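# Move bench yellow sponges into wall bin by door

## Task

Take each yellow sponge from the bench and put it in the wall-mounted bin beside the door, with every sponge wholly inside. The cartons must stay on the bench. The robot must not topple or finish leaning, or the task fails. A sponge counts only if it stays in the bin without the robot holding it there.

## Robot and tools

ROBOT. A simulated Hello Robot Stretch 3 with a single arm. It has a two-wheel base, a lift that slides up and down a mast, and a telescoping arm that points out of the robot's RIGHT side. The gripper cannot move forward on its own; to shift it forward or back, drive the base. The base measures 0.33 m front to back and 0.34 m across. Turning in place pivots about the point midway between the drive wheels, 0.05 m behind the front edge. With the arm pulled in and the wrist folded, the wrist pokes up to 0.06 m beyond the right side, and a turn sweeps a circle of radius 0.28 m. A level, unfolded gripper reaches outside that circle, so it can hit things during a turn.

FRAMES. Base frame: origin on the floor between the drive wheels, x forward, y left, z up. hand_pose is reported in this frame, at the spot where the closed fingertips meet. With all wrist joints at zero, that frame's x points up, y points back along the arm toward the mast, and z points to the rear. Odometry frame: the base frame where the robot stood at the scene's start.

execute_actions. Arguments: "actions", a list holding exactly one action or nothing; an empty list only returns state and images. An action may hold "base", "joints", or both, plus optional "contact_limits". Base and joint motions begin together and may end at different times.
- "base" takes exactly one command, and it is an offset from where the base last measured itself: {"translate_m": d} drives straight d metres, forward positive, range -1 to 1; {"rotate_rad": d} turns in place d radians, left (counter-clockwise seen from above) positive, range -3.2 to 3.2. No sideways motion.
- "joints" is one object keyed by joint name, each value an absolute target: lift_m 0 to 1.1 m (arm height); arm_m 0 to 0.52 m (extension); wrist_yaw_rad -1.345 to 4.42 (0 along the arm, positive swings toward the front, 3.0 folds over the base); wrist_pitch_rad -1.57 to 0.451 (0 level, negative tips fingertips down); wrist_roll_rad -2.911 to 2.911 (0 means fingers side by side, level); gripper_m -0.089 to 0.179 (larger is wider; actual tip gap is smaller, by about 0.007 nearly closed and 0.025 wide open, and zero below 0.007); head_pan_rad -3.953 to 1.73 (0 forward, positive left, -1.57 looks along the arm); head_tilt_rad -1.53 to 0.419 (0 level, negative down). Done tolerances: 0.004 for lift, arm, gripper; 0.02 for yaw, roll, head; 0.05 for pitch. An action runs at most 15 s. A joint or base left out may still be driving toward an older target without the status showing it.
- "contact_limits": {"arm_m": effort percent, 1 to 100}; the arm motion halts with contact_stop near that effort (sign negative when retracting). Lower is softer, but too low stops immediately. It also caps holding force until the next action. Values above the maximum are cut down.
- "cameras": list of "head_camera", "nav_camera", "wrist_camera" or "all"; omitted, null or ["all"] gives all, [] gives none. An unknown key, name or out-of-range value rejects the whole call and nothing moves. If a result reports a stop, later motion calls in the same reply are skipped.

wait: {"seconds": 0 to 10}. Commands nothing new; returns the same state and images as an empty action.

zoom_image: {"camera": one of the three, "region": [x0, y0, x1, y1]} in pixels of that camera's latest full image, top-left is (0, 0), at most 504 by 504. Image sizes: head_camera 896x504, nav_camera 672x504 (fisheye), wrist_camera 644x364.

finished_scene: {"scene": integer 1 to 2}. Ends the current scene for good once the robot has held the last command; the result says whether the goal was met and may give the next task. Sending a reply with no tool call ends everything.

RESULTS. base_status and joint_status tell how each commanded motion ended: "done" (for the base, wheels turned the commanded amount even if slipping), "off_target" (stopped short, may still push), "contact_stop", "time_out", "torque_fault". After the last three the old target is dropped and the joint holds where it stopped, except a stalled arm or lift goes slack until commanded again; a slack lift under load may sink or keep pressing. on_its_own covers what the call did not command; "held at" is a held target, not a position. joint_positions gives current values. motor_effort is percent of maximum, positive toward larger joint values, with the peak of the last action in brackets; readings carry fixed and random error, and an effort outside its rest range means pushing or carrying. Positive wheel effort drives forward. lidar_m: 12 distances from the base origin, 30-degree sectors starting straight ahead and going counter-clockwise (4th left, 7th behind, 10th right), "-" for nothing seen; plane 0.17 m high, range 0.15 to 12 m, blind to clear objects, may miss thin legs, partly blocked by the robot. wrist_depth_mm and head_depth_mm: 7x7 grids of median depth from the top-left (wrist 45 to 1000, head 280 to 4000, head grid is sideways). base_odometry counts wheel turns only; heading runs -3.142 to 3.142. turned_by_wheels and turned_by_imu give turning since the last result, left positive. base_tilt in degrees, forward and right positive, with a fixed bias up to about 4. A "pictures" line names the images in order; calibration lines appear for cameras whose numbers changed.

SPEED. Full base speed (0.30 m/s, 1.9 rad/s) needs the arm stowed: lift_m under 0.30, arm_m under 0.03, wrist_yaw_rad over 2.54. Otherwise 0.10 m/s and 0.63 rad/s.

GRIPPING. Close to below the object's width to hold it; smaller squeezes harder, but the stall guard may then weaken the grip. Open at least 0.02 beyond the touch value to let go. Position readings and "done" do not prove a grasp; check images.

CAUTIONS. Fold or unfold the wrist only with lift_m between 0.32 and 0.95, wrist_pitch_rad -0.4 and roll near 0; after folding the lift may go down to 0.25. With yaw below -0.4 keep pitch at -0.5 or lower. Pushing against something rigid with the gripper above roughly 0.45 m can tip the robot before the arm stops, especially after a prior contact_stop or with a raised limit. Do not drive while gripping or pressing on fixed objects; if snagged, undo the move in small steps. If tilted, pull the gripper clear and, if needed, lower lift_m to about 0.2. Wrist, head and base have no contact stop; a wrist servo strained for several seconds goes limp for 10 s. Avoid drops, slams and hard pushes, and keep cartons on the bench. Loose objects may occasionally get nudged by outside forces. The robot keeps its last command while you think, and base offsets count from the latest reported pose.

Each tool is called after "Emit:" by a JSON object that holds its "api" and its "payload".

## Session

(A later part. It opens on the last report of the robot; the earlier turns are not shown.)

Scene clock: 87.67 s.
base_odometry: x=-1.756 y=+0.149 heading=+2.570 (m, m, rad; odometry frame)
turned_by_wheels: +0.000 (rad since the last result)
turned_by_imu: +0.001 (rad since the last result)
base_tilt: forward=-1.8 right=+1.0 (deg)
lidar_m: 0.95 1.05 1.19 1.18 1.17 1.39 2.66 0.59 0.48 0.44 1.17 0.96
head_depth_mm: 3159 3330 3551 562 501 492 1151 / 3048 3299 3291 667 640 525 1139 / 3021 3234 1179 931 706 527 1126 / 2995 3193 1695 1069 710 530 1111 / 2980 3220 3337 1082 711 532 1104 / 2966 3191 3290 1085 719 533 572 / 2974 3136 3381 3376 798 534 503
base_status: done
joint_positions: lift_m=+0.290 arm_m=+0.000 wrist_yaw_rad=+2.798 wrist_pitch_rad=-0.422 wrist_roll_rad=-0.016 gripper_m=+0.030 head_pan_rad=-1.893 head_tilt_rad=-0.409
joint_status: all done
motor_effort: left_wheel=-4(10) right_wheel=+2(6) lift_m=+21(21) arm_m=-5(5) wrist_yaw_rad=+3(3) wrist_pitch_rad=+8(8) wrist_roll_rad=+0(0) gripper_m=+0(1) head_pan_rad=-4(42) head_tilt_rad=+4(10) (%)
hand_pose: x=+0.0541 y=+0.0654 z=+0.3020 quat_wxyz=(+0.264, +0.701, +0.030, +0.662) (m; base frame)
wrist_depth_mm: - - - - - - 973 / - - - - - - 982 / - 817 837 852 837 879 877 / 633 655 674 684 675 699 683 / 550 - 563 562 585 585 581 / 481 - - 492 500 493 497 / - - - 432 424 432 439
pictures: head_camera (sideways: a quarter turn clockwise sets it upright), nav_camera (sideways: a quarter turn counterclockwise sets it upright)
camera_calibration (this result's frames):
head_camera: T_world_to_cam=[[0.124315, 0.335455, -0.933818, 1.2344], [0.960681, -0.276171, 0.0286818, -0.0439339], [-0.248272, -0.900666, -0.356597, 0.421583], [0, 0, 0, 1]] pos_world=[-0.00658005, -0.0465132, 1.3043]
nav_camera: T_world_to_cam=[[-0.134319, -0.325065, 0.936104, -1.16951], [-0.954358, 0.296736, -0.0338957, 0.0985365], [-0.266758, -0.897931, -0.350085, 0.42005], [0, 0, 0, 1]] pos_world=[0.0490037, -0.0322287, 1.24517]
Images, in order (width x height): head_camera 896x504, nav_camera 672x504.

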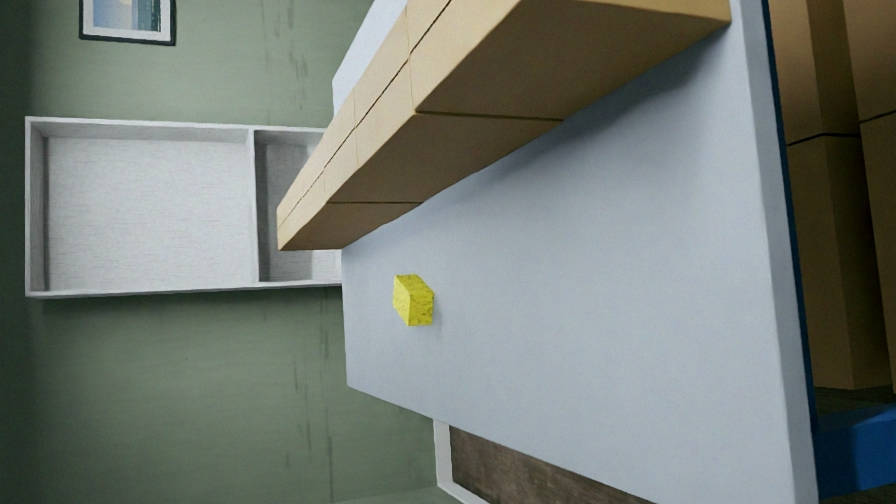

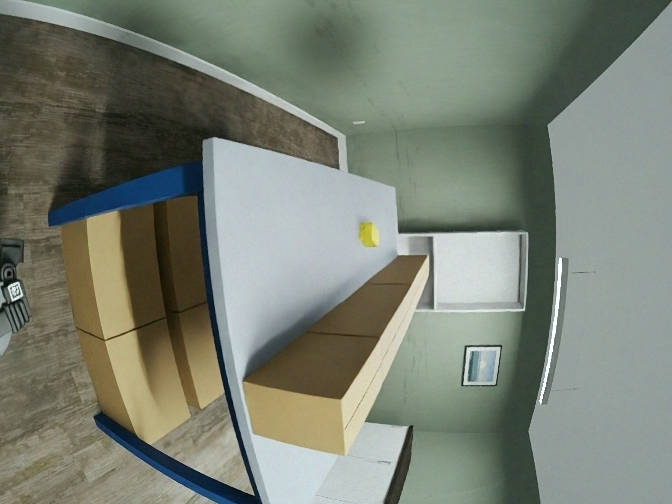

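Emit:
{"api": "execute_actions", "payload": {"actions": [{"base":{"translate_m":0.58}}], "cameras": []}}

Emit:
{"api": "execute_actions", "payload": {"actions": [{"base":{"rotate_rad":-1.74},"joints":{"head_pan_rad":-1.0,"head_tilt_rad":-0.5}}], "cameras": []}}

Emit:
{"api": "execute_actions", "payload": {"actions": [{"base":{"translate_m":0.8}}], "cameras": ["head_camera"]}}

Scene clock: 92.77 s.
base_odometry: x=-2.244 y=+0.463 heading=+2.569 (m, m, rad; odometry frame)
turned_by_wheels: +0.000 (rad since the last result)
turned_by_imu: +0.000 (rad since the last result)
base_tilt: forward=-1.9 right=+0.9 (deg)
lidar_m: 0.38 0.42 0.66 1.08 1.19 1.32 1.33 0.67 0.71 0.90 0.47 0.38
head_depth_mm: 3127 3375 1675 1125 1755 1391 1135 / 3215 3324 3487 2845 1908 1473 1310 / 3106 3348 3410 3262 2053 1724 1396 / 3155 3291 3588 3494 2354 1766 1407 / 3078 3312 3465 3616 2380 1764 1406 / 3029 3183 3323 2916 2226 1784 1414 / 1884 1774 1676 1603 1517 1431 1300
base_status: done
joint_positions: lift_m=+0.290 arm_m=+0.000 wrist_yaw_rad=+2.798 wrist_pitch_rad=-0.422 wrist_roll_rad=-0.016 gripper_m=+0.030 head_pan_rad=-1.893 head_tilt_rad=-0.409
joint_status: not commanded
motor_effort: left_wheel=-3(9) right_wheel=+1(6) lift_m=+21(21) arm_m=-5(5) wrist_yaw_rad=+2(2) wrist_pitch_rad=+8(8) wrist_roll_rad=+0(0) gripper_m=+0(0) head_pan_rad=-4(4) head_tilt_rad=+4(4) (%)
hand_pose: x=+0.0541 y=+0.0654 z=+0.3020 quat_wxyz=(+0.264, +0.701, +0.030, +0.662) (m; base frame)
wrist_depth_mm: - - - - 907 534 383 / - - - - 904 536 385 / - 831 831 850 820 549 389 / 646 680 667 672 677 542 396 / 552 - 566 568 577 541 394 / 479 - - 494 500 487 392 / - - - 435 428 435 391
pictures: none
No camera images: the call's "cameras" was empty. Leave "cameras" out to get every camera's image.

Scene clock: 95.07 s.
base_odometry: x=-2.244 y=+0.463 heading=+0.830 (m, m, rad; odometry frame)
turned_by_wheels: -1.740 (rad since the last result)
turned_by_imu: -1.765 (rad since the last result)
base_tilt: forward=-1.8 right=+1.0 (deg)
lidar_m: 1.48 0.54 0.39 0.38 0.39 0.54 1.08 1.12 1.31 3.34 0.82 0.67
head_depth_mm: 2872 3049 3296 2831 2047 1600 1290 / 2988 3149 2962 2577 1975 1605 1307 / 3205 3370 1212 2612 1637 1519 1312 / 3322 3569 945 981 1646 1366 1287 / 3601 3875 1006 883 1668 1288 1152 / - - 1087 887 750 851 1016 / 3811 - 1180 888 1492 1313 1150
base_status: done
joint_positions: lift_m=+0.290 arm_m=+0.000 wrist_yaw_rad=+2.798 wrist_pitch_rad=-0.422 wrist_roll_rad=-0.016 gripper_m=+0.030 head_pan_rad=-1.007 head_tilt_rad=-0.494
joint_status: all done
motor_effort: left_wheel=+3(12) right_wheel=-3(5) lift_m=+21(21) arm_m=-5(5) wrist_yaw_rad=+2(3) wrist_pitch_rad=+8(8) wrist_roll_rad=+0(0) gripper_m=+0(1) head_pan_rad=+3(41) head_tilt_rad=-2(8) (%)
hand_pose: x=+0.0541 y=+0.0654 z=+0.3020 quat_wxyz=(+0.264, +0.701, +0.030, +0.662) (m; base frame)
wrist_depth_mm: - 360 382 413 445 481 533 / - 394 416 454 496 551 598 / - 430 466 497 554 613 684 / 426 476 512 551 614 669 692 / 457 - 532 569 582 576 590 / 478 - - 481 497 491 502 / - - - 429 427 435 436
pictures: none
No camera images: the call's "cameras" was empty. Leave "cameras" out to get every camera's image.

Scene clock: 99.57 s.
base_odometry: x=-1.703 y=+1.053 heading=+0.830 (m, m, rad; odometry frame)
turned_by_wheels: +0.000 (rad since the last result)
turned_by_imu: +0.001 (rad since the last result)
base_tilt: forward=-1.9 right=+0.9 (deg)
lidar_m: 1.48 0.54 0.39 0.38 0.39 0.54 1.49 1.86 0.42 0.40 0.42 0.57
head_depth_mm: 2836 2993 775 780 609 490 1122 / 3009 3171 828 814 614 527 1037 / 3236 3357 868 862 618 1162 1042 / 3397 3555 934 823 620 1245 1100 / 3621 3848 1001 830 650 1288 1063 / 3296 3508 1091 886 714 1334 1063 / 2950 3175 1169 889 1881 1298 1177
base_status: done
joint_positions: lift_m=+0.290 arm_m=+0.000 wrist_yaw_rad=+2.798 wrist_pitch_rad=-0.422 wrist_roll_rad=-0.016 gripper_m=+0.030 head_pan_rad=-1.007 head_tilt_rad=-0.494
joint_status: not commanded
motor_effort: left_wheel=+3(11) right_wheel=-2(4) lift_m=+21(21) arm_m=-5(5) wrist_yaw_rad=+2(2) wrist_pitch_rad=+8(7) wrist_roll_rad=+1(0) gripper_m=+0(1) head_pan_rad=+4(3) head_tilt_rad=-2(2) (%)
hand_pose: x=+0.0541 y=+0.0654 z=+0.3020 quat_wxyz=(+0.264, +0.701, +0.030, +0.662) (m; base frame)
wrist_depth_mm: - 363 385 408 444 487 533 / - 392 416 449 492 543 594 / - 429 456 507 551 626 685 / 429 473 509 545 612 666 688 / 458 - 544 566 579 577 573 / 476 - - 482 503 487 494 / - - - 436 430 429 432
pictures: head_camera (sideways: a quarter turn clockwise sets it upright)
camera_calibration (this result's frames):
head_camera: T_world_to_cam=[[-0.223168, 0.374878, -0.899813, 1.19214], [0.822975, 0.567166, 0.0321798, -0.0476445], [0.522406, -0.733342, -0.435088, 0.519024], [0, 0, 0, 1]] pos_world=[0.0341177, -0.0392641, 1.30006]
Images, in order (width x height): head_camera 896x504.

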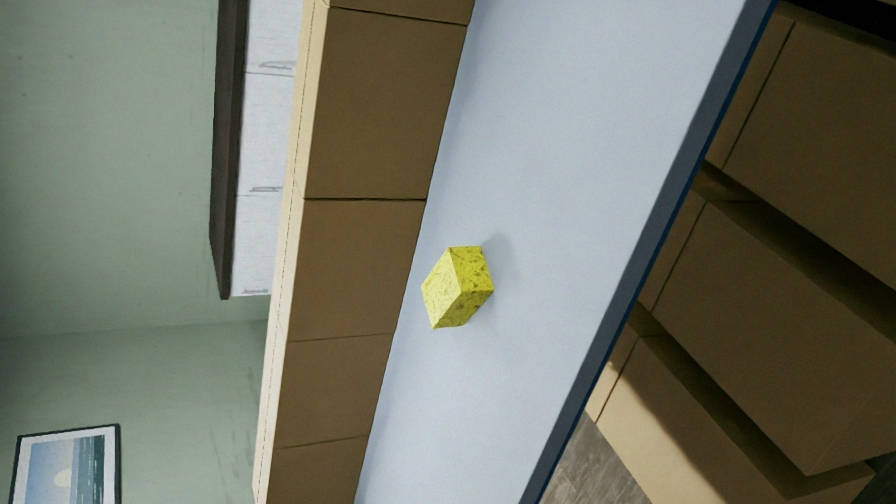

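Emit:
{"api": "execute_actions", "payload": {"actions": [{"base":{"translate_m":0.3},"joints":{"lift_m":0.94}}], "cameras": []}}

Emit:
{"api": "execute_actions", "payload": {"actions": [{"joints":{"lift_m":1.02,"wrist_yaw_rad":1.14,"gripper_m":0.15,"arm_m":0.35}}], "cameras": ["wrist_camera","head_camera"]}}

Scene clock: 107.80 s.
base_odometry: x=-1.501 y=+1.275 heading=+0.830 (m, m, rad; odometry frame)
turned_by_wheels: +0.000 (rad since the last result)
turned_by_imu: +0.000 (rad since the last result)
base_tilt: forward=-1.8 right=+0.9 (deg)
lidar_m: 1.47 0.54 0.39 0.38 0.39 0.54 1.49 0.57 0.41 0.40 0.42 0.57
head_depth_mm: 2851 2956 773 776 600 489 1212 / 2983 3164 825 813 614 527 1051 / 3200 3322 870 866 617 1164 1042 / 3402 3663 939 870 620 1280 1047 / 3326 3583 1007 878 652 1286 1091 / 2965 3149 1093 886 717 1336 1057 / 2677 2816 2957 890 1950 1631 1140
base_status: done
joint_positions: lift_m=+0.940 arm_m=+0.000 wrist_yaw_rad=+2.798 wrist_pitch_rad=-0.422 wrist_roll_rad=-0.016 gripper_m=+0.030 head_pan_rad=-1.007 head_tilt_rad=-0.494
joint_status: all done
motor_effort: left_wheel=+2(11) right_wheel=-2(5) lift_m=+36(38) arm_m=-5(5) wrist_yaw_rad=+3(2) wrist_pitch_rad=+8(8) wrist_roll_rad=+0(1) gripper_m=-1(0) head_pan_rad=+3(3) head_tilt_rad=-1(2) (%)
hand_pose: x=+0.0541 y=+0.0655 z=+0.9514 quat_wxyz=(+0.264, +0.701, +0.030, +0.662) (m; base frame)
wrist_depth_mm: - 360 384 413 445 484 533 / - 388 416 451 496 542 610 / - 429 457 506 551 607 685 / 430 478 506 568 623 720 817 / 481 - 563 635 738 836 983 / 530 - 625 745 873 - - / 603 662 793 893 - - -
pictures: none
No camera images: the call's "cameras" was empty. Leave "cameras" out to get every camera's image.

Scene clock: 111.57 s.
base_odometry: x=-1.501 y=+1.275 heading=+0.830 (m, m, rad; odometry frame)
turned_by_wheels: +0.000 (rad since the last result)
turned_by_imu: +0.000 (rad since the last result)
base_tilt: forward=-1.8 right=+1.0 (deg)
lidar_m: 1.47 0.54 0.39 0.38 0.39 0.54 1.49 0.57 0.42 0.40 0.42 0.57
head_depth_mm: 2845 3020 769 774 597 489 1185 / 3015 3208 826 826 613 524 1060 / 3229 3396 869 864 617 1166 1039 / 3418 3669 937 873 621 1280 1045 / 3299 3568 1006 879 649 1283 1086 / 2945 3125 1098 884 714 1338 1064 / 2640 2831 2951 893 1966 1624 1148
base_status: not commanded
joint_positions: lift_m=+1.020 arm_m=+0.350 wrist_yaw_rad=+1.141 wrist_pitch_rad=-0.422 wrist_roll_rad=-0.016 gripper_m=+0.150 head_pan_rad=-1.007 head_tilt_rad=-0.494
joint_status: all done
motor_effort: left_wheel=+3(3) right_wheel=-2(2) lift_m=+37(37) arm_m=+3(3) wrist_yaw_rad=-1(5) wrist_pitch_rad=+7(7) wrist_roll_rad=+0(0) gripper_m=+0(80) head_pan_rad=+3(3) head_tilt_rad=-2(1) (%)
hand_pose: x=+0.1821 y=-0.5881 z=+1.0315 quat_wxyz=(+0.666, +0.496, -0.496, +0.252) (m; base frame)
wrist_depth_mm: - - - 616 379 282 238 / - 606 628 591 389 279 217 / - 465 470 477 418 292 223 / - 373 379 384 377 300 229 / - 320 314 320 324 303 242 / 284 - 272 228 268 - 240 / 247 237 239 199 231 243 236
pictures: head_camera (sideways: a quarter turn clockwise sets it upright), wrist_camera
camera_calibration (this result's frames):
head_camera: T_world_to_cam=[[-0.223185, 0.374905, -0.899797, 1.19212], [0.822976, 0.567164, 0.0321812, -0.0476463], [0.522398, -0.733329, -0.43512, 0.519065], [0, 0, 0, 1]] pos_world=[0.0341177, -0.039264, 1.30006]
wrist_camera: T_world_to_cam=[[-0.377758, -0.925642, 0.0220488, -0.490868], [-0.573261, 0.215118, -0.79063, 1.07281], [0.727097, -0.311307, -0.611897, 0.483195], [0, 0, 0, 1]] pos_world=[0.0782405, -0.534726, 1.15468]
Images, in order (width x height): head_camera 896x504, wrist_camera 644x364.

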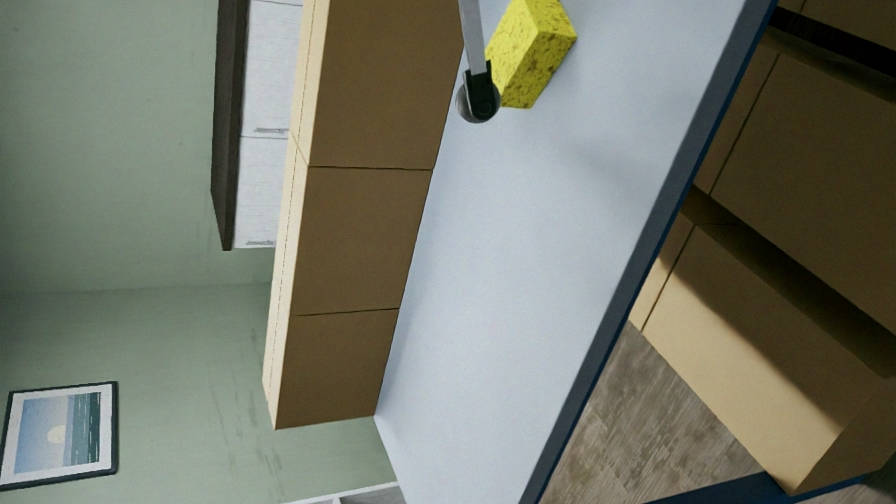

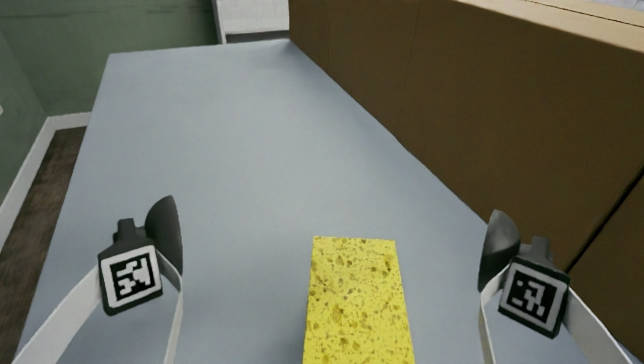

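Emit:
{"api": "execute_actions", "payload": {"actions": [{"joints":{"lift_m":0.938,"arm_m":0.365}}], "cameras": ["wrist_camera"]}}

Emit:
{"api": "execute_actions", "payload": {"actions": [{"joints":{"gripper_m":0.03}}], "cameras": ["wrist_camera"]}}

Emit:
{"api": "execute_actions", "payload": {"actions": [{"joints":{"lift_m":0.965}}], "cameras": []}}

Emit:
{"api": "execute_actions", "payload": {"actions": [{"base":{"translate_m":-0.3},"joints":{"arm_m":0.0,"wrist_yaw_rad":1.6}}], "cameras": ["wrist_camera"]}}

Scene clock: 114.47 s.
base_odometry: x=-1.501 y=+1.275 heading=+0.830 (m, m, rad; odometry frame)
turned_by_wheels: +0.000 (rad since the last result)
turned_by_imu: +0.000 (rad since the last result)
base_tilt: forward=-1.8 right=+1.0 (deg)
lidar_m: 1.47 0.54 0.39 0.38 0.39 0.54 1.50 0.57 0.42 0.40 0.41 0.57
head_depth_mm: 2853 2977 770 774 586 489 1183 / 2951 3143 827 815 591 526 1054 / 3188 3340 869 866 616 1163 1037 / 3391 3587 939 875 621 1275 1044 / 3309 3588 1002 879 649 1279 1090 / 2955 3114 1094 888 715 1331 1067 / 2635 2809 3013 892 1945 1632 1139
base_status: not commanded
joint_positions: lift_m=+0.938 arm_m=+0.365 wrist_yaw_rad=+1.141 wrist_pitch_rad=-0.422 wrist_roll_rad=-0.016 gripper_m=+0.150 head_pan_rad=-1.007 head_tilt_rad=-0.494
joint_status: all done
motor_effort: left_wheel=+3(2) right_wheel=-2(2) lift_m=+21(32) arm_m=+3(3) wrist_yaw_rad=-1(2) wrist_pitch_rad=+7(8) wrist_roll_rad=+1(0) gripper_m=+0(1) head_pan_rad=+3(3) head_tilt_rad=-1(2) (%)
hand_pose: x=+0.1821 y=-0.6031 z=+0.9501 quat_wxyz=(+0.666, +0.496, -0.496, +0.252) (m; base frame)
wrist_depth_mm: - 587 601 532 353 253 198 / 453 401 408 413 371 263 204 / 301 303 310 310 315 272 210 / 243 245 246 177 243 254 216 / 204 213 208 148 197 219 207 / 181 - 178 127 135 - 183 / 151 155 155 141 150 158 159
pictures: wrist_camera
camera_calibration (this result's frames):
wrist_camera: T_world_to_cam=[[-0.377758, -0.925642, 0.0220489, -0.502957], [-0.573261, 0.215117, -0.79063, 1.0117], [0.727097, -0.311307, -0.611897, 0.428738], [0, 0, 0, 1]] pos_world=[0.0782405, -0.549724, 1.07332]
Images, in order (width x height): wrist_camera 644x364.

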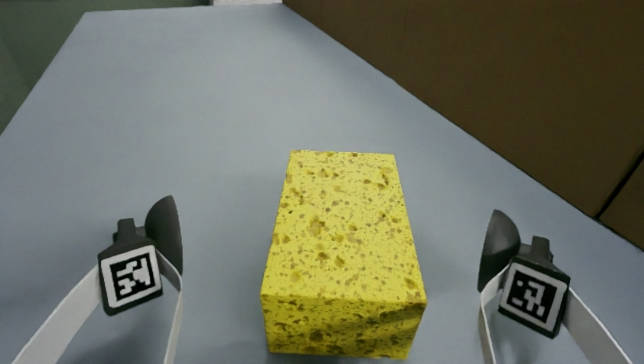

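Scene clock: 116.17 s.
base_odometry: x=-1.501 y=+1.275 heading=+0.830 (m, m, rad; odometry frame)
turned_by_wheels: +0.000 (rad since the last result)
turned_by_imu: +0.000 (rad since the last result)
base_tilt: forward=-1.8 right=+1.0 (deg)
lidar_m: 1.48 0.54 0.39 0.38 0.39 0.54 1.50 0.57 0.42 0.40 0.42 0.57
head_depth_mm: 2850 2979 773 779 588 489 1187 / 2995 3118 824 816 611 526 1053 / 3201 3391 869 867 616 1163 1039 / 3383 3652 935 872 620 1281 1043 / 3321 3483 1001 876 652 1288 1087 / 2972 3137 1096 883 714 1335 1062 / 2662 2822 2992 892 1952 1641 1146
base_status: not commanded
joint_positions: lift_m=+0.938 arm_m=+0.365 wrist_yaw_rad=+1.141 wrist_pitch_rad=-0.417 wrist_roll_rad=-0.016 gripper_m=+0.031 head_pan_rad=-1.007 head_tilt_rad=-0.494
joint_status: all done
motor_effort: left_wheel=+2(2) right_wheel=-2(3) lift_m=+21(21) arm_m=+4(4) wrist_yaw_rad=-1(2) wrist_pitch_rad=+6(8) wrist_roll_rad=+0(0) gripper_m=-15(92) head_pan_rad=+3(4) head_tilt_rad=-1(1) (%)
hand_pose: x=+0.1827 y=-0.6034 z=+0.9512 quat_wxyz=(+0.666, +0.495, -0.498, +0.254) (m; base frame)
wrist_depth_mm: - 594 619 524 350 253 198 / 461 405 414 419 369 261 204 / 308 311 312 315 321 271 209 / 246 248 251 176 248 256 217 / 207 207 205 148 154 215 209 / 177 179 136 128 128 184 185 / 156 156 153 144 153 160 162
pictures: wrist_camera
camera_calibration (this result's frames):
wrist_camera: T_world_to_cam=[[-0.377866, -0.925592, 0.022267, -0.50317], [-0.56954, 0.213414, -0.793775, 1.0143], [0.72996, -0.312623, -0.607804, 0.42372], [0, 0, 0, 1]] pos_world=[0.0782565, -0.549733, 1.07387]
Images, in order (width x height): wrist_camera 644x364.

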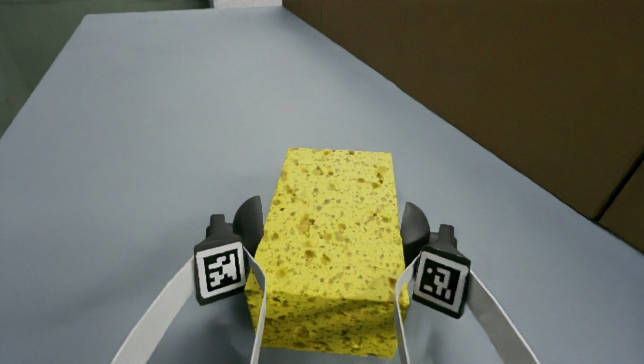

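Scene clock: 117.20 s.
base_odometry: x=-1.501 y=+1.275 heading=+0.830 (m, m, rad; odometry frame)
turned_by_wheels: +0.000 (rad since the last result)
turned_by_imu: +0.000 (rad since the last result)
base_tilt: forward=-1.8 right=+1.0 (deg)
lidar_m: 1.47 0.54 0.40 0.38 0.40 0.54 1.50 0.57 0.41 0.40 0.41 0.57
head_depth_mm: 2842 2955 772 777 589 489 1189 / 3022 3143 825 818 613 526 1054 / 3217 3379 868 861 617 1166 1042 / 3401 3652 937 871 621 1277 1049 / 3333 3584 1004 879 650 1290 1089 / 2949 3111 1091 888 714 1334 1065 / 2631 2815 2965 892 1945 1630 1141
base_status: not commanded
joint_positions: lift_m=+0.965 arm_m=+0.365 wrist_yaw_rad=+1.141 wrist_pitch_rad=-0.417 wrist_roll_rad=-0.016 gripper_m=+0.031 head_pan_rad=-1.007 head_tilt_rad=-0.494
joint_status: all done
motor_effort: left_wheel=+2(2) right_wheel=-2(2) lift_m=+37(37) arm_m=+4(4) wrist_yaw_rad=-1(1) wrist_pitch_rad=+5(6) wrist_roll_rad=+0(0) gripper_m=-15(16) head_pan_rad=+4(4) head_tilt_rad=-2(2) (%)
hand_pose: x=+0.1827 y=-0.6034 z=+0.9776 quat_wxyz=(+0.666, +0.495, -0.498, +0.254) (m; base frame)
wrist_depth_mm: - - 727 583 351 252 197 / - 478 479 489 367 263 203 / 375 358 366 369 355 273 209 / 289 288 292 174 287 277 217 / 242 242 239 148 156 251 225 / 207 209 136 129 129 215 213 / 182 183 180 144 179 187 189
pictures: none
No camera images: the call's "cameras" was empty. Leave "cameras" out to get every camera's image.

Scene clock: 121.17 s.
base_odometry: x=-1.703 y=+1.053 heading=+0.830 (m, m, rad; odometry frame)
turned_by_wheels: +0.000 (rad since the last result)
turned_by_imu: +0.000 (rad since the last result)
base_tilt: forward=-1.8 right=+1.0 (deg)
lidar_m: 1.48 0.54 0.39 0.38 0.40 0.54 1.50 1.86 0.42 0.40 0.42 0.57
head_depth_mm: 2874 2982 773 777 610 489 1128 / 3029 3187 829 817 613 527 1127 / 3142 3397 868 864 617 1162 - / 3370 3597 931 872 620 1237 1131 / 3581 3872 996 878 650 1286 1096 / 3342 3514 1099 883 717 1325 317 / 3007 3166 1179 891 1879 1285 316
base_status: done
joint_positions: lift_m=+0.965 arm_m=+0.000 wrist_yaw_rad=+1.599 wrist_pitch_rad=-0.417 wrist_roll_rad=-0.016 gripper_m=+0.031 head_pan_rad=-1.007 head_tilt_rad=-0.494
joint_status: all done
motor_effort: left_wheel=+3(4) right_wheel=-2(6) lift_m=+36(36) arm_m=-6(5) wrist_yaw_rad=+1(5) wrist_pitch_rad=+6(6) wrist_roll_rad=+0(0) gripper_m=-16(15) head_pan_rad=+3(3) head_tilt_rad=-2(1) (%)
hand_pose: x=+0.2031 y=-0.1391 z=+0.9776 quat_wxyz=(+0.590, +0.595, -0.372, +0.399) (m; base frame)
wrist_depth_mm: 582 817 - - - 776 783 / 600 830 - - - 590 514 / 603 845 - - - - 387 / 601 847 - 175 - - 336 / 619 871 - 148 155 - - / 622 838 136 129 129 960 974 / 628 867 - 144 856 851 849
pictures: wrist_camera
camera_calibration (this result's frames):
wrist_camera: T_world_to_cam=[[0.0708712, -0.997237, 0.0222701, -0.167429], [-0.60517, -0.0607344, -0.793776, 0.916895], [0.792936, 0.0427787, -0.607802, 0.606613], [0, 0, 0, 1]] pos_world=[0.0857376, -0.137229, 1.10024]
Images, in order (width x height): wrist_camera 644x364.

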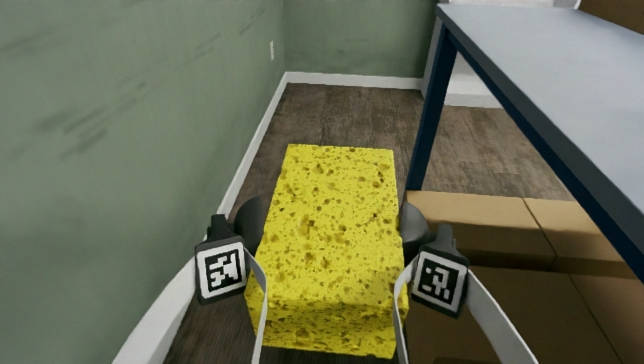

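Emit:
{"api": "execute_actions", "payload": {"actions": [{"base":{"translate_m":-0.62},"joints":{"lift_m":0.29,"wrist_yaw_rad":2.7,"head_pan_rad":0}}], "cameras": []}}

Emit:
{"api": "execute_actions", "payload": {"actions": [{"base":{"rotate_rad":-1.5}}], "cameras": []}}

Emit:
{"api": "execute_actions", "payload": {"actions": [{"base":{"translate_m":1.0}}], "cameras": ["nav_camera"]}}

Scene clock: 130.20 s.
base_odometry: x=-2.122 y=+0.596 heading=+0.830 (m, m, rad; odometry frame)
turned_by_wheels: +0.000 (rad since the last result)
turned_by_imu: -0.002 (rad since the last result)
base_tilt: forward=-1.8 right=+1.0 (deg)
lidar_m: 1.47 0.54 0.39 0.38 0.40 0.54 1.26 1.31 1.41 3.34 0.54 0.57
head_depth_mm: 2869 3026 1560 2828 1615 1394 1261 / 2918 3158 3371 2766 1918 1598 1306 / 2868 3121 3412 2914 2044 1604 1310 / 2921 3134 3390 2906 2066 1616 1313 / 2646 2577 2535 2481 2004 1621 1320 / 1483 1469 1463 1463 1435 1425 1268 / 1028 1029 1022 1016 1009 1004 989
base_status: done
joint_positions: lift_m=+0.290 arm_m=+0.000 wrist_yaw_rad=+2.698 wrist_pitch_rad=-0.417 wrist_roll_rad=-0.016 gripper_m=+0.031 head_pan_rad=-0.007 head_tilt_rad=-0.496
joint_status: all done
motor_effort: left_wheel=+2(12) right_wheel=-2(5) lift_m=+21(35) arm_m=-5(5) wrist_yaw_rad=+2(4) wrist_pitch_rad=+6(6) wrist_roll_rad=+1(0) gripper_m=-15(15) head_pan_rad=+3(41) head_tilt_rad=-1(1) (%)
hand_pose: x=+0.0750 y=+0.0575 z=+0.3032 quat_wxyz=(+0.295, +0.702, -0.007, +0.648) (m; base frame)
wrist_depth_mm: 331 360 393 426 479 548 617 / 357 388 423 473 540 612 728 / 389 414 466 517 602 682 792 / - 455 507 174 635 684 707 / - 499 515 148 156 574 583 / - 500 - 129 129 504 493 / - - - 143 418 439 433
pictures: none
No camera images: the call's "cameras" was empty. Leave "cameras" out to get every camera's image.

Scene clock: 132.47 s.
base_odometry: x=-2.122 y=+0.596 heading=-0.670 (m, m, rad; odometry frame)
turned_by_wheels: -1.500 (rad since the last result)
turned_by_imu: -1.522 (rad since the last result)
base_tilt: forward=-1.8 right=+1.0 (deg)
lidar_m: 1.24 0.54 0.61 1.19 0.51 0.39 0.38 0.40 0.58 1.26 1.34 1.41
head_depth_mm: 2723 2927 3222 2846 2025 1593 1303 / 2748 2987 3250 2849 2056 1599 1311 / 2735 3007 3321 2850 2054 1598 1310 / 2813 3067 3263 2936 2068 1610 1314 / 2900 3110 3342 2761 1919 1595 1317 / 2862 3083 2878 1326 2072 1348 1251 / 2887 3077 828 830 1593 1294 1054
base_status: done
joint_positions: lift_m=+0.290 arm_m=+0.000 wrist_yaw_rad=+2.698 wrist_pitch_rad=-0.417 wrist_roll_rad=-0.016 gripper_m=+0.031 head_pan_rad=-0.007 head_tilt_rad=-0.496
joint_status: not commanded
motor_effort: left_wheel=+3(11) right_wheel=-2(6) lift_m=+21(21) arm_m=-5(5) wrist_yaw_rad=+3(2) wrist_pitch_rad=+5(6) wrist_roll_rad=+0(1) gripper_m=-15(15) head_pan_rad=+3(3) head_tilt_rad=-1(1) (%)
hand_pose: x=+0.0750 y=+0.0575 z=+0.3032 quat_wxyz=(+0.295, +0.702, -0.007, +0.648) (m; base frame)
wrist_depth_mm: 941 - - - 698 486 650 / 919 - - - 651 535 662 / 814 836 859 854 661 659 778 / - 673 676 174 651 687 716 / - 554 558 148 156 591 576 / - 505 - 129 129 496 495 / - - - 143 417 440 435
pictures: none
No camera images: the call's "cameras" was empty. Leave "cameras" out to get every camera's image.

Scene clock: 137.53 s.
base_odometry: x=-1.338 y=-0.025 heading=-0.670 (m, m, rad; odometry frame)
turned_by_wheels: +0.000 (rad since the last result)
turned_by_imu: +0.001 (rad since the last result)
base_tilt: forward=-1.8 right=+1.0 (deg)
lidar_m: 2.35 0.37 0.34 0.33 0.35 0.51 1.38 1.46 1.36 0.93 1.17 1.60
head_depth_mm: 1913 2064 2252 2423 2034 1597 1299 / 1931 2085 2274 2453 2050 1605 1311 / 1958 2113 2279 2509 2064 1597 1313 / 1979 2149 2330 2539 2079 1610 1319 / 2001 2156 2322 2555 2066 1614 1321 / 2028 2202 2374 2582 2092 1625 1321 / 2025 2225 2167 2197 2111 1627 1333
base_status: done
joint_positions: lift_m=+0.290 arm_m=+0.000 wrist_yaw_rad=+2.698 wrist_pitch_rad=-0.417 wrist_roll_rad=-0.016 gripper_m=+0.031 head_pan_rad=-0.007 head_tilt_rad=-0.496
joint_status: not commanded
motor_effort: left_wheel=+3(12) right_wheel=-2(4) lift_m=+21(21) arm_m=-5(5) wrist_yaw_rad=+2(2) wrist_pitch_rad=+6(6) wrist_roll_rad=+0(0) gripper_m=-15(15) head_pan_rad=+3(3) head_tilt_rad=-1(1) (%)
hand_pose: x=+0.0750 y=+0.0575 z=+0.3032 quat_wxyz=(+0.295, +0.702, -0.007, +0.648) (m; base frame)
wrist_depth_mm: 576 623 607 609 365 - - / 392 397 407 427 401 - - / 351 374 407 440 445 869 893 / - 415 461 174 642 698 702 / - 462 477 148 156 583 586 / - 492 - 129 129 502 499 / - - - 143 416 438 438
pictures: nav_camera (sideways: a quarter turn counterclockwise sets it upright)
camera_calibration (this result's frames):
nav_camera: T_world_to_cam=[[0.430644, -0.0274671, 0.902104, -1.12858], [0.0107481, -0.99931, -0.0355577, 0.0948091], [0.902458, 0.0250086, -0.430051, 0.51698], [0, 0, 0, 1]] pos_world=[0.0184456, 0.0508158, 1.2438]
Images, in order (width x height): nav_camera 672x504.

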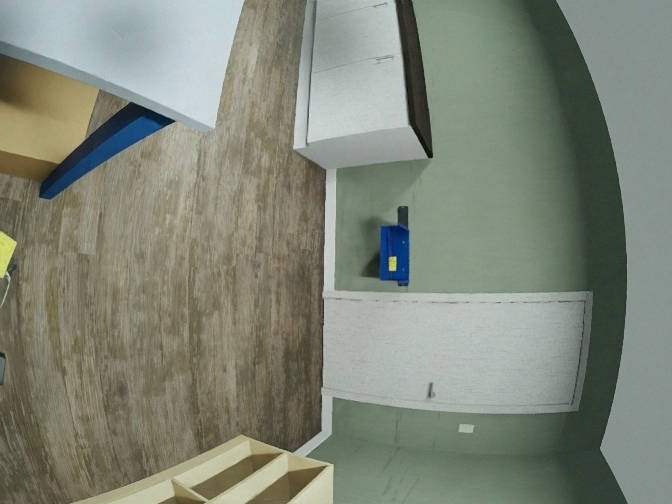

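Emit:
{"api": "execute_actions", "payload": {"actions": [{"base":{"translate_m":1.0}}], "cameras": []}}

Emit:
{"api": "execute_actions", "payload": {"actions": [{"base":{"translate_m":0.55}}], "cameras": []}}

Emit:
{"api": "execute_actions", "payload": {"actions": [{"base":{"rotate_rad":1.49},"joints":{"lift_m":0.5,"head_pan_rad":-1.45,"head_tilt_rad":-0.8}}], "cameras": ["head_camera"]}}

Emit:
{"api": "execute_actions", "payload": {"actions": [{"base":{"translate_m":0.2},"joints":{"lift_m":0.7,"wrist_yaw_rad":0}}], "cameras": ["head_camera","wrist_camera"]}}

Scene clock: 144.00 s.
base_odometry: x=-0.554 y=-0.645 heading=-0.669 (m, m, rad; odometry frame)
turned_by_wheels: +0.000 (rad since the last result)
turned_by_imu: +0.001 (rad since the last result)
base_tilt: forward=-1.9 right=+0.8 (deg)
lidar_m: 1.36 1.20 1.21 3.08 0.94 0.75 1.41 1.32 1.02 1.03 1.04 1.39
head_depth_mm: 1095 1174 1288 1409 1543 1593 1301 / 1105 1201 1294 1415 1568 1593 1310 / 1130 1226 1322 1428 1608 1599 1312 / 1142 1228 1349 1437 1637 1619 1320 / 1152 1247 1360 1447 1668 1619 1326 / 1171 1270 1375 1498 1682 1639 1321 / 1182 1278 1391 1529 1705 1635 1325
base_status: done
joint_positions: lift_m=+0.290 arm_m=+0.000 wrist_yaw_rad=+2.698 wrist_pitch_rad=-0.417 wrist_roll_rad=-0.016 gripper_m=+0.031 head_pan_rad=-0.007 head_tilt_rad=-0.496
joint_status: not commanded
motor_effort: left_wheel=+2(12) right_wheel=-2(5) lift_m=+21(21) arm_m=-5(5) wrist_yaw_rad=+2(2) wrist_pitch_rad=+6(6) wrist_roll_rad=+0(0) gripper_m=-15(15) head_pan_rad=+3(3) head_tilt_rad=-1(1) (%)
hand_pose: x=+0.0750 y=+0.0575 z=+0.3032 quat_wxyz=(+0.295, +0.702, -0.007, +0.648) (m; base frame)
wrist_depth_mm: - - - - - - - / - - - - - - - / 834 818 852 849 858 889 879 / - 670 678 174 672 685 707 / - 563 552 148 156 576 593 / - 495 - 129 129 492 499 / - - - 143 418 433 441
pictures: none
No camera images: the call's "cameras" was empty. Leave "cameras" out to get every camera's image.

Scene clock: 147.53 s.
base_odometry: x=-0.122 y=-0.987 heading=-0.669 (m, m, rad; odometry frame)
turned_by_wheels: +0.000 (rad since the last result)
turned_by_imu: +0.001 (rad since the last result)
base_tilt: forward=-1.8 right=+0.9 (deg)
lidar_m: 0.83 0.88 0.89 1.29 1.66 1.27 1.28 1.74 1.04 1.10 1.08 0.82
head_depth_mm: 649 693 749 818 893 1005 1145 / 660 715 776 850 925 994 1162 / 666 720 785 860 944 883 1203 / 674 726 795 869 957 876 1218 / 680 738 802 879 970 904 1231 / 684 744 811 894 969 854 1242 / 693 750 820 908 994 1108 1258
base_status: done
joint_positions: lift_m=+0.290 arm_m=+0.000 wrist_yaw_rad=+2.698 wrist_pitch_rad=-0.417 wrist_roll_rad=-0.016 gripper_m=+0.031 head_pan_rad=-0.007 head_tilt_rad=-0.496
joint_status: not commanded
motor_effort: left_wheel=+3(12) right_wheel=-2(3) lift_m=+21(21) arm_m=-5(5) wrist_yaw_rad=+2(2) wrist_pitch_rad=+6(6) wrist_roll_rad=+0(0) gripper_m=-15(15) head_pan_rad=+3(4) head_tilt_rad=-1(1) (%)
hand_pose: x=+0.0750 y=+0.0575 z=+0.3032 quat_wxyz=(+0.295, +0.702, -0.007, +0.648) (m; base frame)
wrist_depth_mm: - - - 887 957 938 720 / - - - - - 957 732 / 829 822 849 869 846 892 745 / - 660 682 174 665 690 708 / - 565 552 149 156 575 590 / - 499 - 129 129 493 502 / - - - 143 413 435 433
pictures: none
No camera images: the call's "cameras" was empty. Leave "cameras" out to get every camera's image.

Scene clock: 150.67 s.
base_odometry: x=-0.122 y=-0.987 heading=+0.820 (m, m, rad; odometry frame)
turned_by_wheels: +1.490 (rad since the last result)
turned_by_imu: +1.514 (rad since the last result)
base_tilt: forward=-1.8 right=+0.9 (deg)
lidar_m: 0.94 1.80 1.30 1.27 1.75 1.30 1.04 1.16 0.85 0.82 0.86 0.89
head_depth_mm: 671 756 855 995 1196 1281 1128 / 677 770 885 959 1208 1290 1124 / 687 781 904 962 915 1302 1153 / 700 797 921 1000 920 1317 1139 / 710 806 942 1008 1384 1311 1140 / 719 824 954 1039 1433 1318 1145 / 733 838 981 1173 1447 1329 1148
base_status: done
joint_positions: lift_m=+0.500 arm_m=+0.000 wrist_yaw_rad=+2.698 wrist_pitch_rad=-0.417 wrist_roll_rad=-0.016 gripper_m=+0.031 head_pan_rad=-1.443 head_tilt_rad=-0.790
joint_status: all done
motor_effort: left_wheel=-4(11) right_wheel=+2(4) lift_m=+36(40) arm_m=-5(5) wrist_yaw_rad=+2(3) wrist_pitch_rad=+6(6) wrist_roll_rad=+0(1) gripper_m=-15(15) head_pan_rad=-4(42) head_tilt_rad=-3(19) (%)
hand_pose: x=+0.0750 y=+0.0574 z=+0.5125 quat_wxyz=(+0.295, +0.702, -0.007, +0.648) (m; base frame)
wrist_depth_mm: - - - - - - - / - - - - - - - / - - - - - - - / - - - 175 - - - / - 838 813 149 156 868 857 / 686 741 135 129 129 735 744 / 613 - 621 144 621 654 652
pictures: head_camera (sideways: a quarter turn clockwise sets it upright)
camera_calibration (this result's frames):
head_camera: T_world_to_cam=[[-0.0750227, 0.675678, -0.733369, 0.974234], [0.986928, 0.155506, 0.0423114, -0.0618204], [0.142632, -0.720609, -0.678512, 0.838036], [0, 0, 0, 1]] pos_world=[0.0145711, -0.0447589, 1.28571]
Images, in order (width x height): head_camera 896x504.

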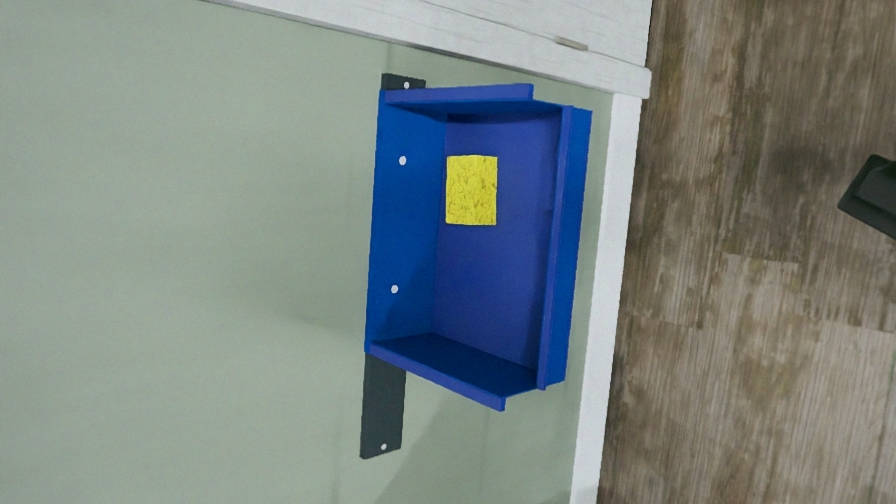

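Scene clock: 154.17 s.
base_odometry: x=+0.014 y=-0.840 heading=+0.820 (m, m, rad; odometry frame)
turned_by_wheels: +0.000 (rad since the last result)
turned_by_imu: +0.000 (rad since the last result)
base_tilt: forward=-1.8 right=+1.0 (deg)
lidar_m: 0.93 1.79 1.31 1.25 1.87 1.46 1.24 1.16 0.86 0.83 0.86 0.70
head_depth_mm: 668 757 867 939 882 1293 1168 / 675 767 883 971 885 1247 - / 688 780 904 994 891 1235 1140 / 698 796 920 1022 1341 1311 1135 / 709 808 938 1120 1376 1316 1142 / 721 822 961 1140 1420 1320 1150 / 731 836 976 1163 1358 1304 1154
base_status: done
joint_positions: lift_m=+0.700 arm_m=+0.000 wrist_yaw_rad=+0.003 wrist_pitch_rad=-0.417 wrist_roll_rad=-0.016 gripper_m=+0.031 head_pan_rad=-1.443 head_tilt_rad=-0.790
joint_status: all done
motor_effort: left_wheel=-3(5) right_wheel=+2(4) lift_m=+36(39) arm_m=-5(5) wrist_yaw_rad=-4(4) wrist_pitch_rad=+6(6) wrist_roll_rad=+1(0) gripper_m=-15(15) head_pan_rad=-4(4) head_tilt_rad=-3(3) (%)
hand_pose: x=-0.0210 y=-0.3698 z=+0.7125 quat_wxyz=(+0.698, +0.149, -0.686, -0.145) (m; base frame)
wrist_depth_mm: 568 559 538 526 524 513 503 / 618 600 458 577 556 491 528 / 677 678 523 521 489 483 357 / 765 755 714 174 360 367 654 / 802 863 804 148 156 740 755 / 795 919 136 129 129 900 864 / 795 831 812 144 811 856 866
pictures: head_camera (sideways: a quarter turn clockwise sets it upright), wrist_camera
camera_calibration (this result's frames):
head_camera: T_world_to_cam=[[-0.0750134, 0.675679, -0.733369, 0.974234], [0.986931, 0.155492, 0.0423114, -0.0618204], [0.142622, -0.720611, -0.678512, 0.838036], [0, 0, 0, 1]] pos_world=[0.0145705, -0.0447591, 1.28571]
wrist_camera: T_world_to_cam=[[-0.998735, -0.0451016, 0.0222457, -0.0460081], [-0.045082, 0.606931, -0.793475, 0.815292], [0.0222854, -0.793474, -0.608196, 0.307875], [0, 0, 0, 1]] pos_world=[-0.016056, -0.25261, 0.835186]
Images, in order (width x height): head_camera 896x504, wrist_camera 644x364.

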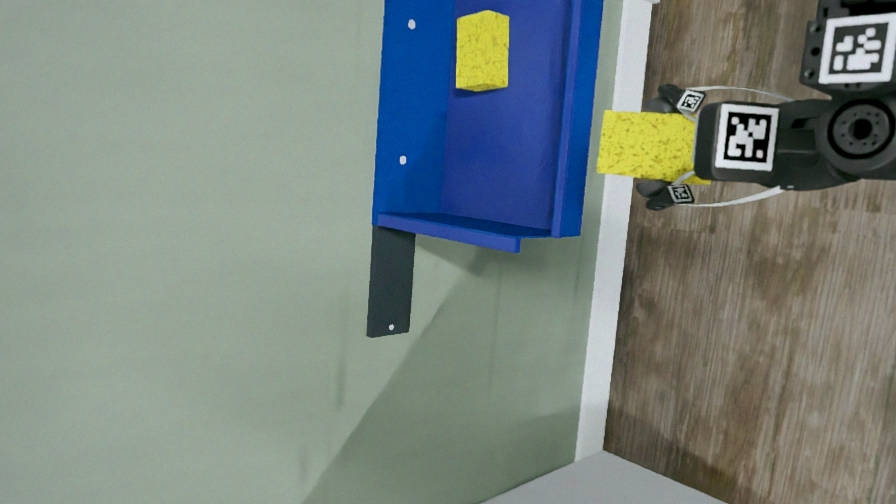

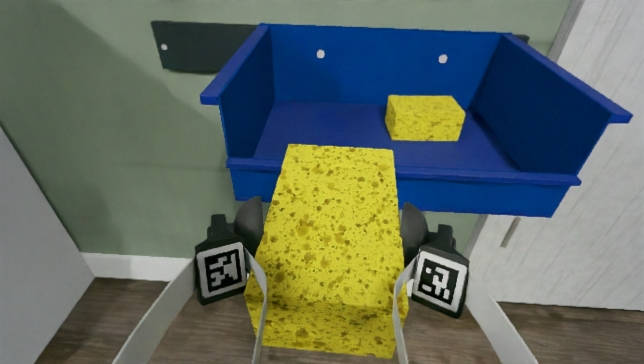

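Emit:
{"api": "execute_actions", "payload": {"actions": [{"base":{"translate_m":0.01},"joints":{"arm_m":0.3,"lift_m":0.685}}], "cameras": ["wrist_camera"]}}

Scene clock: 158.43 s.
base_odometry: x=+0.021 y=-0.833 heading=+0.820 (m, m, rad; odometry frame)
turned_by_wheels: +0.000 (rad since the last result)
turned_by_imu: +0.000 (rad since the last result)
base_tilt: forward=-1.9 right=+0.9 (deg)
lidar_m: 0.93 1.78 1.31 1.25 1.87 1.48 1.25 1.16 0.87 0.83 0.86 0.69
head_depth_mm: 670 757 870 951 - 1290 1119 / 676 769 885 964 1348 1295 1126 / 690 782 902 973 914 1302 1135 / 697 792 919 1056 1341 1310 1136 / 708 806 933 1116 1379 1316 1140 / 722 823 956 1147 1411 1312 1147 / 728 836 974 1170 1350 1305 1148
base_status: done
joint_positions: lift_m=+0.685 arm_m=+0.300 wrist_yaw_rad=+0.001 wrist_pitch_rad=-0.417 wrist_roll_rad=-0.016 gripper_m=+0.031 head_pan_rad=-1.443 head_tilt_rad=-0.790
joint_status: all done
motor_effort: left_wheel=-4(6) right_wheel=+2(4) lift_m=+21(33) arm_m=+3(2) wrist_yaw_rad=-2(3) wrist_pitch_rad=+6(6) wrist_roll_rad=+1(0) gripper_m=-15(15) head_pan_rad=-3(3) head_tilt_rad=-3(3) (%)
hand_pose: x=-0.0212 y=-0.6691 z=+0.6981 quat_wxyz=(+0.698, +0.148, -0.686, -0.145) (m; base frame)
wrist_depth_mm: 276 270 266 263 258 257 254 / 296 294 286 282 283 281 276 / 318 309 291 292 296 292 285 / 377 202 325 174 323 328 311 / 415 177 244 148 156 271 310 / 139 169 136 129 129 238 246 / 135 169 237 144 238 248 252
pictures: wrist_camera
camera_calibration (this result's frames):
wrist_camera: T_world_to_cam=[[-0.998792, -0.0438169, 0.0222454, -0.0586154], [-0.0443012, 0.606996, -0.793469, 0.985564], [0.0212645, -0.793496, -0.608204, 0.0616601], [0, 0, 0, 1]] pos_world=[-0.016194, -0.551875, 0.820821]
Images, in order (width x height): wrist_camera 644x364.

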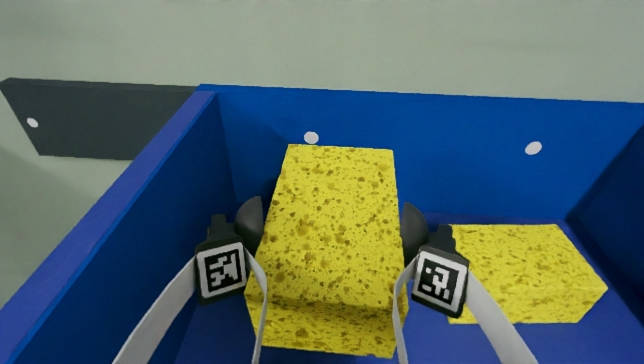

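Emit:
{"api": "execute_actions", "payload": {"actions": [{"joints":{"lift_m":0.605}}], "cameras": []}}

Emit:
{"api": "execute_actions", "payload": {"actions": [{"joints":{"gripper_m":0.1}}], "cameras": ["wrist_camera"]}}

Emit:
{"api": "execute_actions", "payload": {"actions": [{"joints":{"lift_m":0.74,"arm_m":0.2}}], "cameras": ["wrist_camera"]}}

Scene clock: 160.80 s.
base_odometry: x=+0.021 y=-0.833 heading=+0.820 (m, m, rad; odometry frame)
turned_by_wheels: +0.000 (rad since the last result)
turned_by_imu: +0.000 (rad since the last result)
base_tilt: forward=-1.8 right=+1.0 (deg)
lidar_m: 0.93 1.78 1.31 1.25 1.87 1.47 1.24 1.16 0.86 0.83 0.86 0.69
head_depth_mm: 667 754 868 933 - - 1105 / 679 768 885 975 - 1295 1130 / 689 781 900 987 920 1302 1136 / 698 796 919 1057 1336 1306 1141 / 708 808 939 1115 1376 1314 1143 / 720 821 956 1142 1422 1316 1144 / 728 836 973 1174 1354 1308 1151
base_status: not commanded
joint_positions: lift_m=+0.605 arm_m=+0.300 wrist_yaw_rad=+0.001 wrist_pitch_rad=-0.417 wrist_roll_rad=-0.016 gripper_m=+0.031 head_pan_rad=-1.443 head_tilt_rad=-0.790
joint_status: all done
motor_effort: left_wheel=-3(4) right_wheel=+1(2) lift_m=+21(21) arm_m=+3(4) wrist_yaw_rad=-1(2) wrist_pitch_rad=+6(6) wrist_roll_rad=+0(0) gripper_m=-15(15) head_pan_rad=-4(3) head_tilt_rad=-3(3) (%)
hand_pose: x=-0.0212 y=-0.6691 z=+0.6181 quat_wxyz=(+0.698, +0.148, -0.686, -0.145) (m; base frame)
wrist_depth_mm: 145 171 248 247 242 241 237 / 128 170 270 270 266 263 258 / 129 173 293 295 293 286 281 / 130 174 257 175 256 200 195 / 132 178 213 148 156 201 197 / 134 169 136 129 129 190 192 / 135 158 159 144 160 166 167
pictures: none
No camera images: the call's "cameras" was empty. Leave "cameras" out to get every camera's image.

Scene clock: 162.00 s.
base_odometry: x=+0.021 y=-0.833 heading=+0.820 (m, m, rad; odometry frame)
turned_by_wheels: +0.000 (rad since the last result)
turned_by_imu: +0.000 (rad since the last result)
base_tilt: forward=-1.8 right=+1.0 (deg)
lidar_m: 0.93 1.78 1.30 1.25 1.88 1.47 1.25 1.16 0.87 0.83 0.86 0.69
head_depth_mm: 668 755 866 932 - - 1100 / 678 770 881 976 - 1291 1123 / 686 782 900 984 1337 1298 1135 / 698 794 918 1055 1337 1305 1135 / 709 808 938 1113 1367 1307 1142 / 721 822 959 1147 1419 1323 1154 / 729 836 978 1173 1347 1302 1151
base_status: not commanded
joint_positions: lift_m=+0.605 arm_m=+0.300 wrist_yaw_rad=+0.001 wrist_pitch_rad=-0.417 wrist_roll_rad=-0.016 gripper_m=+0.100 head_pan_rad=-1.443 head_tilt_rad=-0.790
joint_status: all done
motor_effort: left_wheel=-3(4) right_wheel=+2(2) lift_m=+21(21) arm_m=+4(4) wrist_yaw_rad=-2(2) wrist_pitch_rad=+6(6) wrist_roll_rad=+0(0) gripper_m=+0(79) head_pan_rad=-4(4) head_tilt_rad=-3(3) (%)
hand_pose: x=-0.0212 y=-0.6691 z=+0.6181 quat_wxyz=(+0.698, +0.148, -0.686, -0.145) (m; base frame)
wrist_depth_mm: 145 172 247 248 244 241 238 / 128 170 268 271 268 263 260 / 130 172 293 298 295 284 281 / 130 174 258 188 254 201 194 / 132 175 210 157 208 197 198 / 133 163 175 134 139 195 191 / 134 158 159 148 156 164 167
pictures: wrist_camera
camera_calibration (this result's frames):
wrist_camera: T_world_to_cam=[[-0.998792, -0.0438159, 0.0222456, -0.0568357], [-0.0443008, 0.606996, -0.793469, 0.92209], [0.0212636, -0.793496, -0.608203, 0.0129993], [0, 0, 0, 1]] pos_world=[-0.0161941, -0.55188, 0.74082]
Images, in order (width x height): wrist_camera 644x364.

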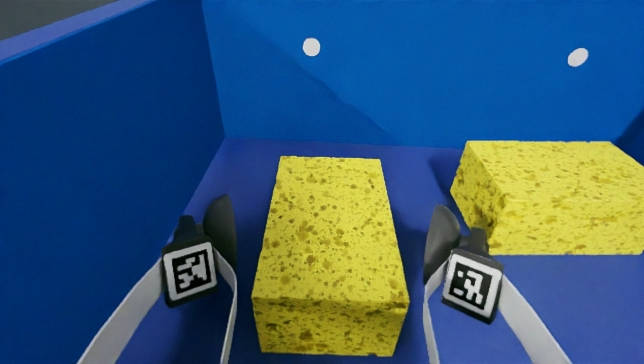

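Scene clock: 164.07 s.
base_odometry: x=+0.021 y=-0.833 heading=+0.820 (m, m, rad; odometry frame)
turned_by_wheels: +0.000 (rad since the last result)
turned_by_imu: +0.000 (rad since the last result)
base_tilt: forward=-1.8 right=+0.9 (deg)
lidar_m: 0.93 1.78 1.31 1.25 1.87 1.47 1.25 1.16 0.87 0.83 0.87 0.69
head_depth_mm: 666 753 868 952 - 1261 1124 / 679 767 886 985 - 1304 1129 / 686 780 902 994 919 1307 1132 / 701 796 922 1055 1341 1306 1136 / 709 809 941 1115 1375 1310 1145 / 719 822 958 1144 1407 1320 1151 / 732 834 976 1169 1354 1300 1148
base_status: not commanded
joint_positions: lift_m=+0.740 arm_m=+0.200 wrist_yaw_rad=+0.001 wrist_pitch_rad=-0.417 wrist_roll_rad=-0.016 gripper_m=+0.100 head_pan_rad=-1.443 head_tilt_rad=-0.790
joint_status: all done
motor_effort: left_wheel=-4(4) right_wheel=+2(2) lift_m=+36(38) arm_m=-5(5) wrist_yaw_rad=-2(1) wrist_pitch_rad=+6(6) wrist_roll_rad=+0(0) gripper_m=+0(0) head_pan_rad=-3(4) head_tilt_rad=-3(3) (%)
hand_pose: x=-0.0212 y=-0.5698 z=+0.7525 quat_wxyz=(+0.698, +0.148, -0.686, -0.145) (m; base frame)
wrist_depth_mm: 368 366 361 358 350 347 343 / 405 405 392 383 383 376 369 / 451 431 402 412 402 401 387 / 507 503 374 448 443 435 329 / 581 560 389 364 383 383 322 / 685 622 332 300 344 361 321 / 762 232 289 301 300 300 298
pictures: wrist_camera
camera_calibration (this result's frames):
wrist_camera: T_world_to_cam=[[-0.998792, -0.0438156, 0.0222453, -0.0554754], [-0.0443004, 0.606996, -0.793469, 0.968457], [0.0212635, -0.793496, -0.608204, 0.173479], [0, 0, 0, 1]] pos_world=[-0.0161941, -0.452625, 0.875185]
Images, in order (width x height): wrist_camera 644x364.

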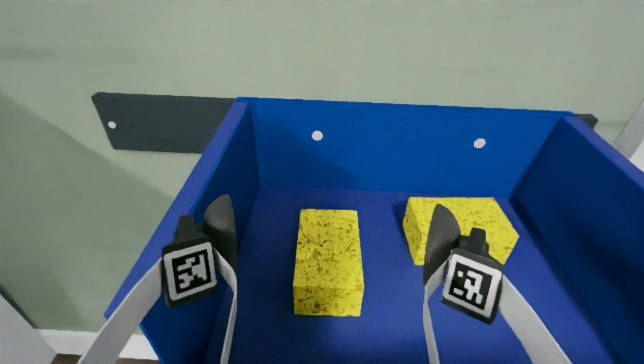

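Emit:
{"api": "finished_scene", "payload": {"scene": 2}}

The scene is finished: the task was done.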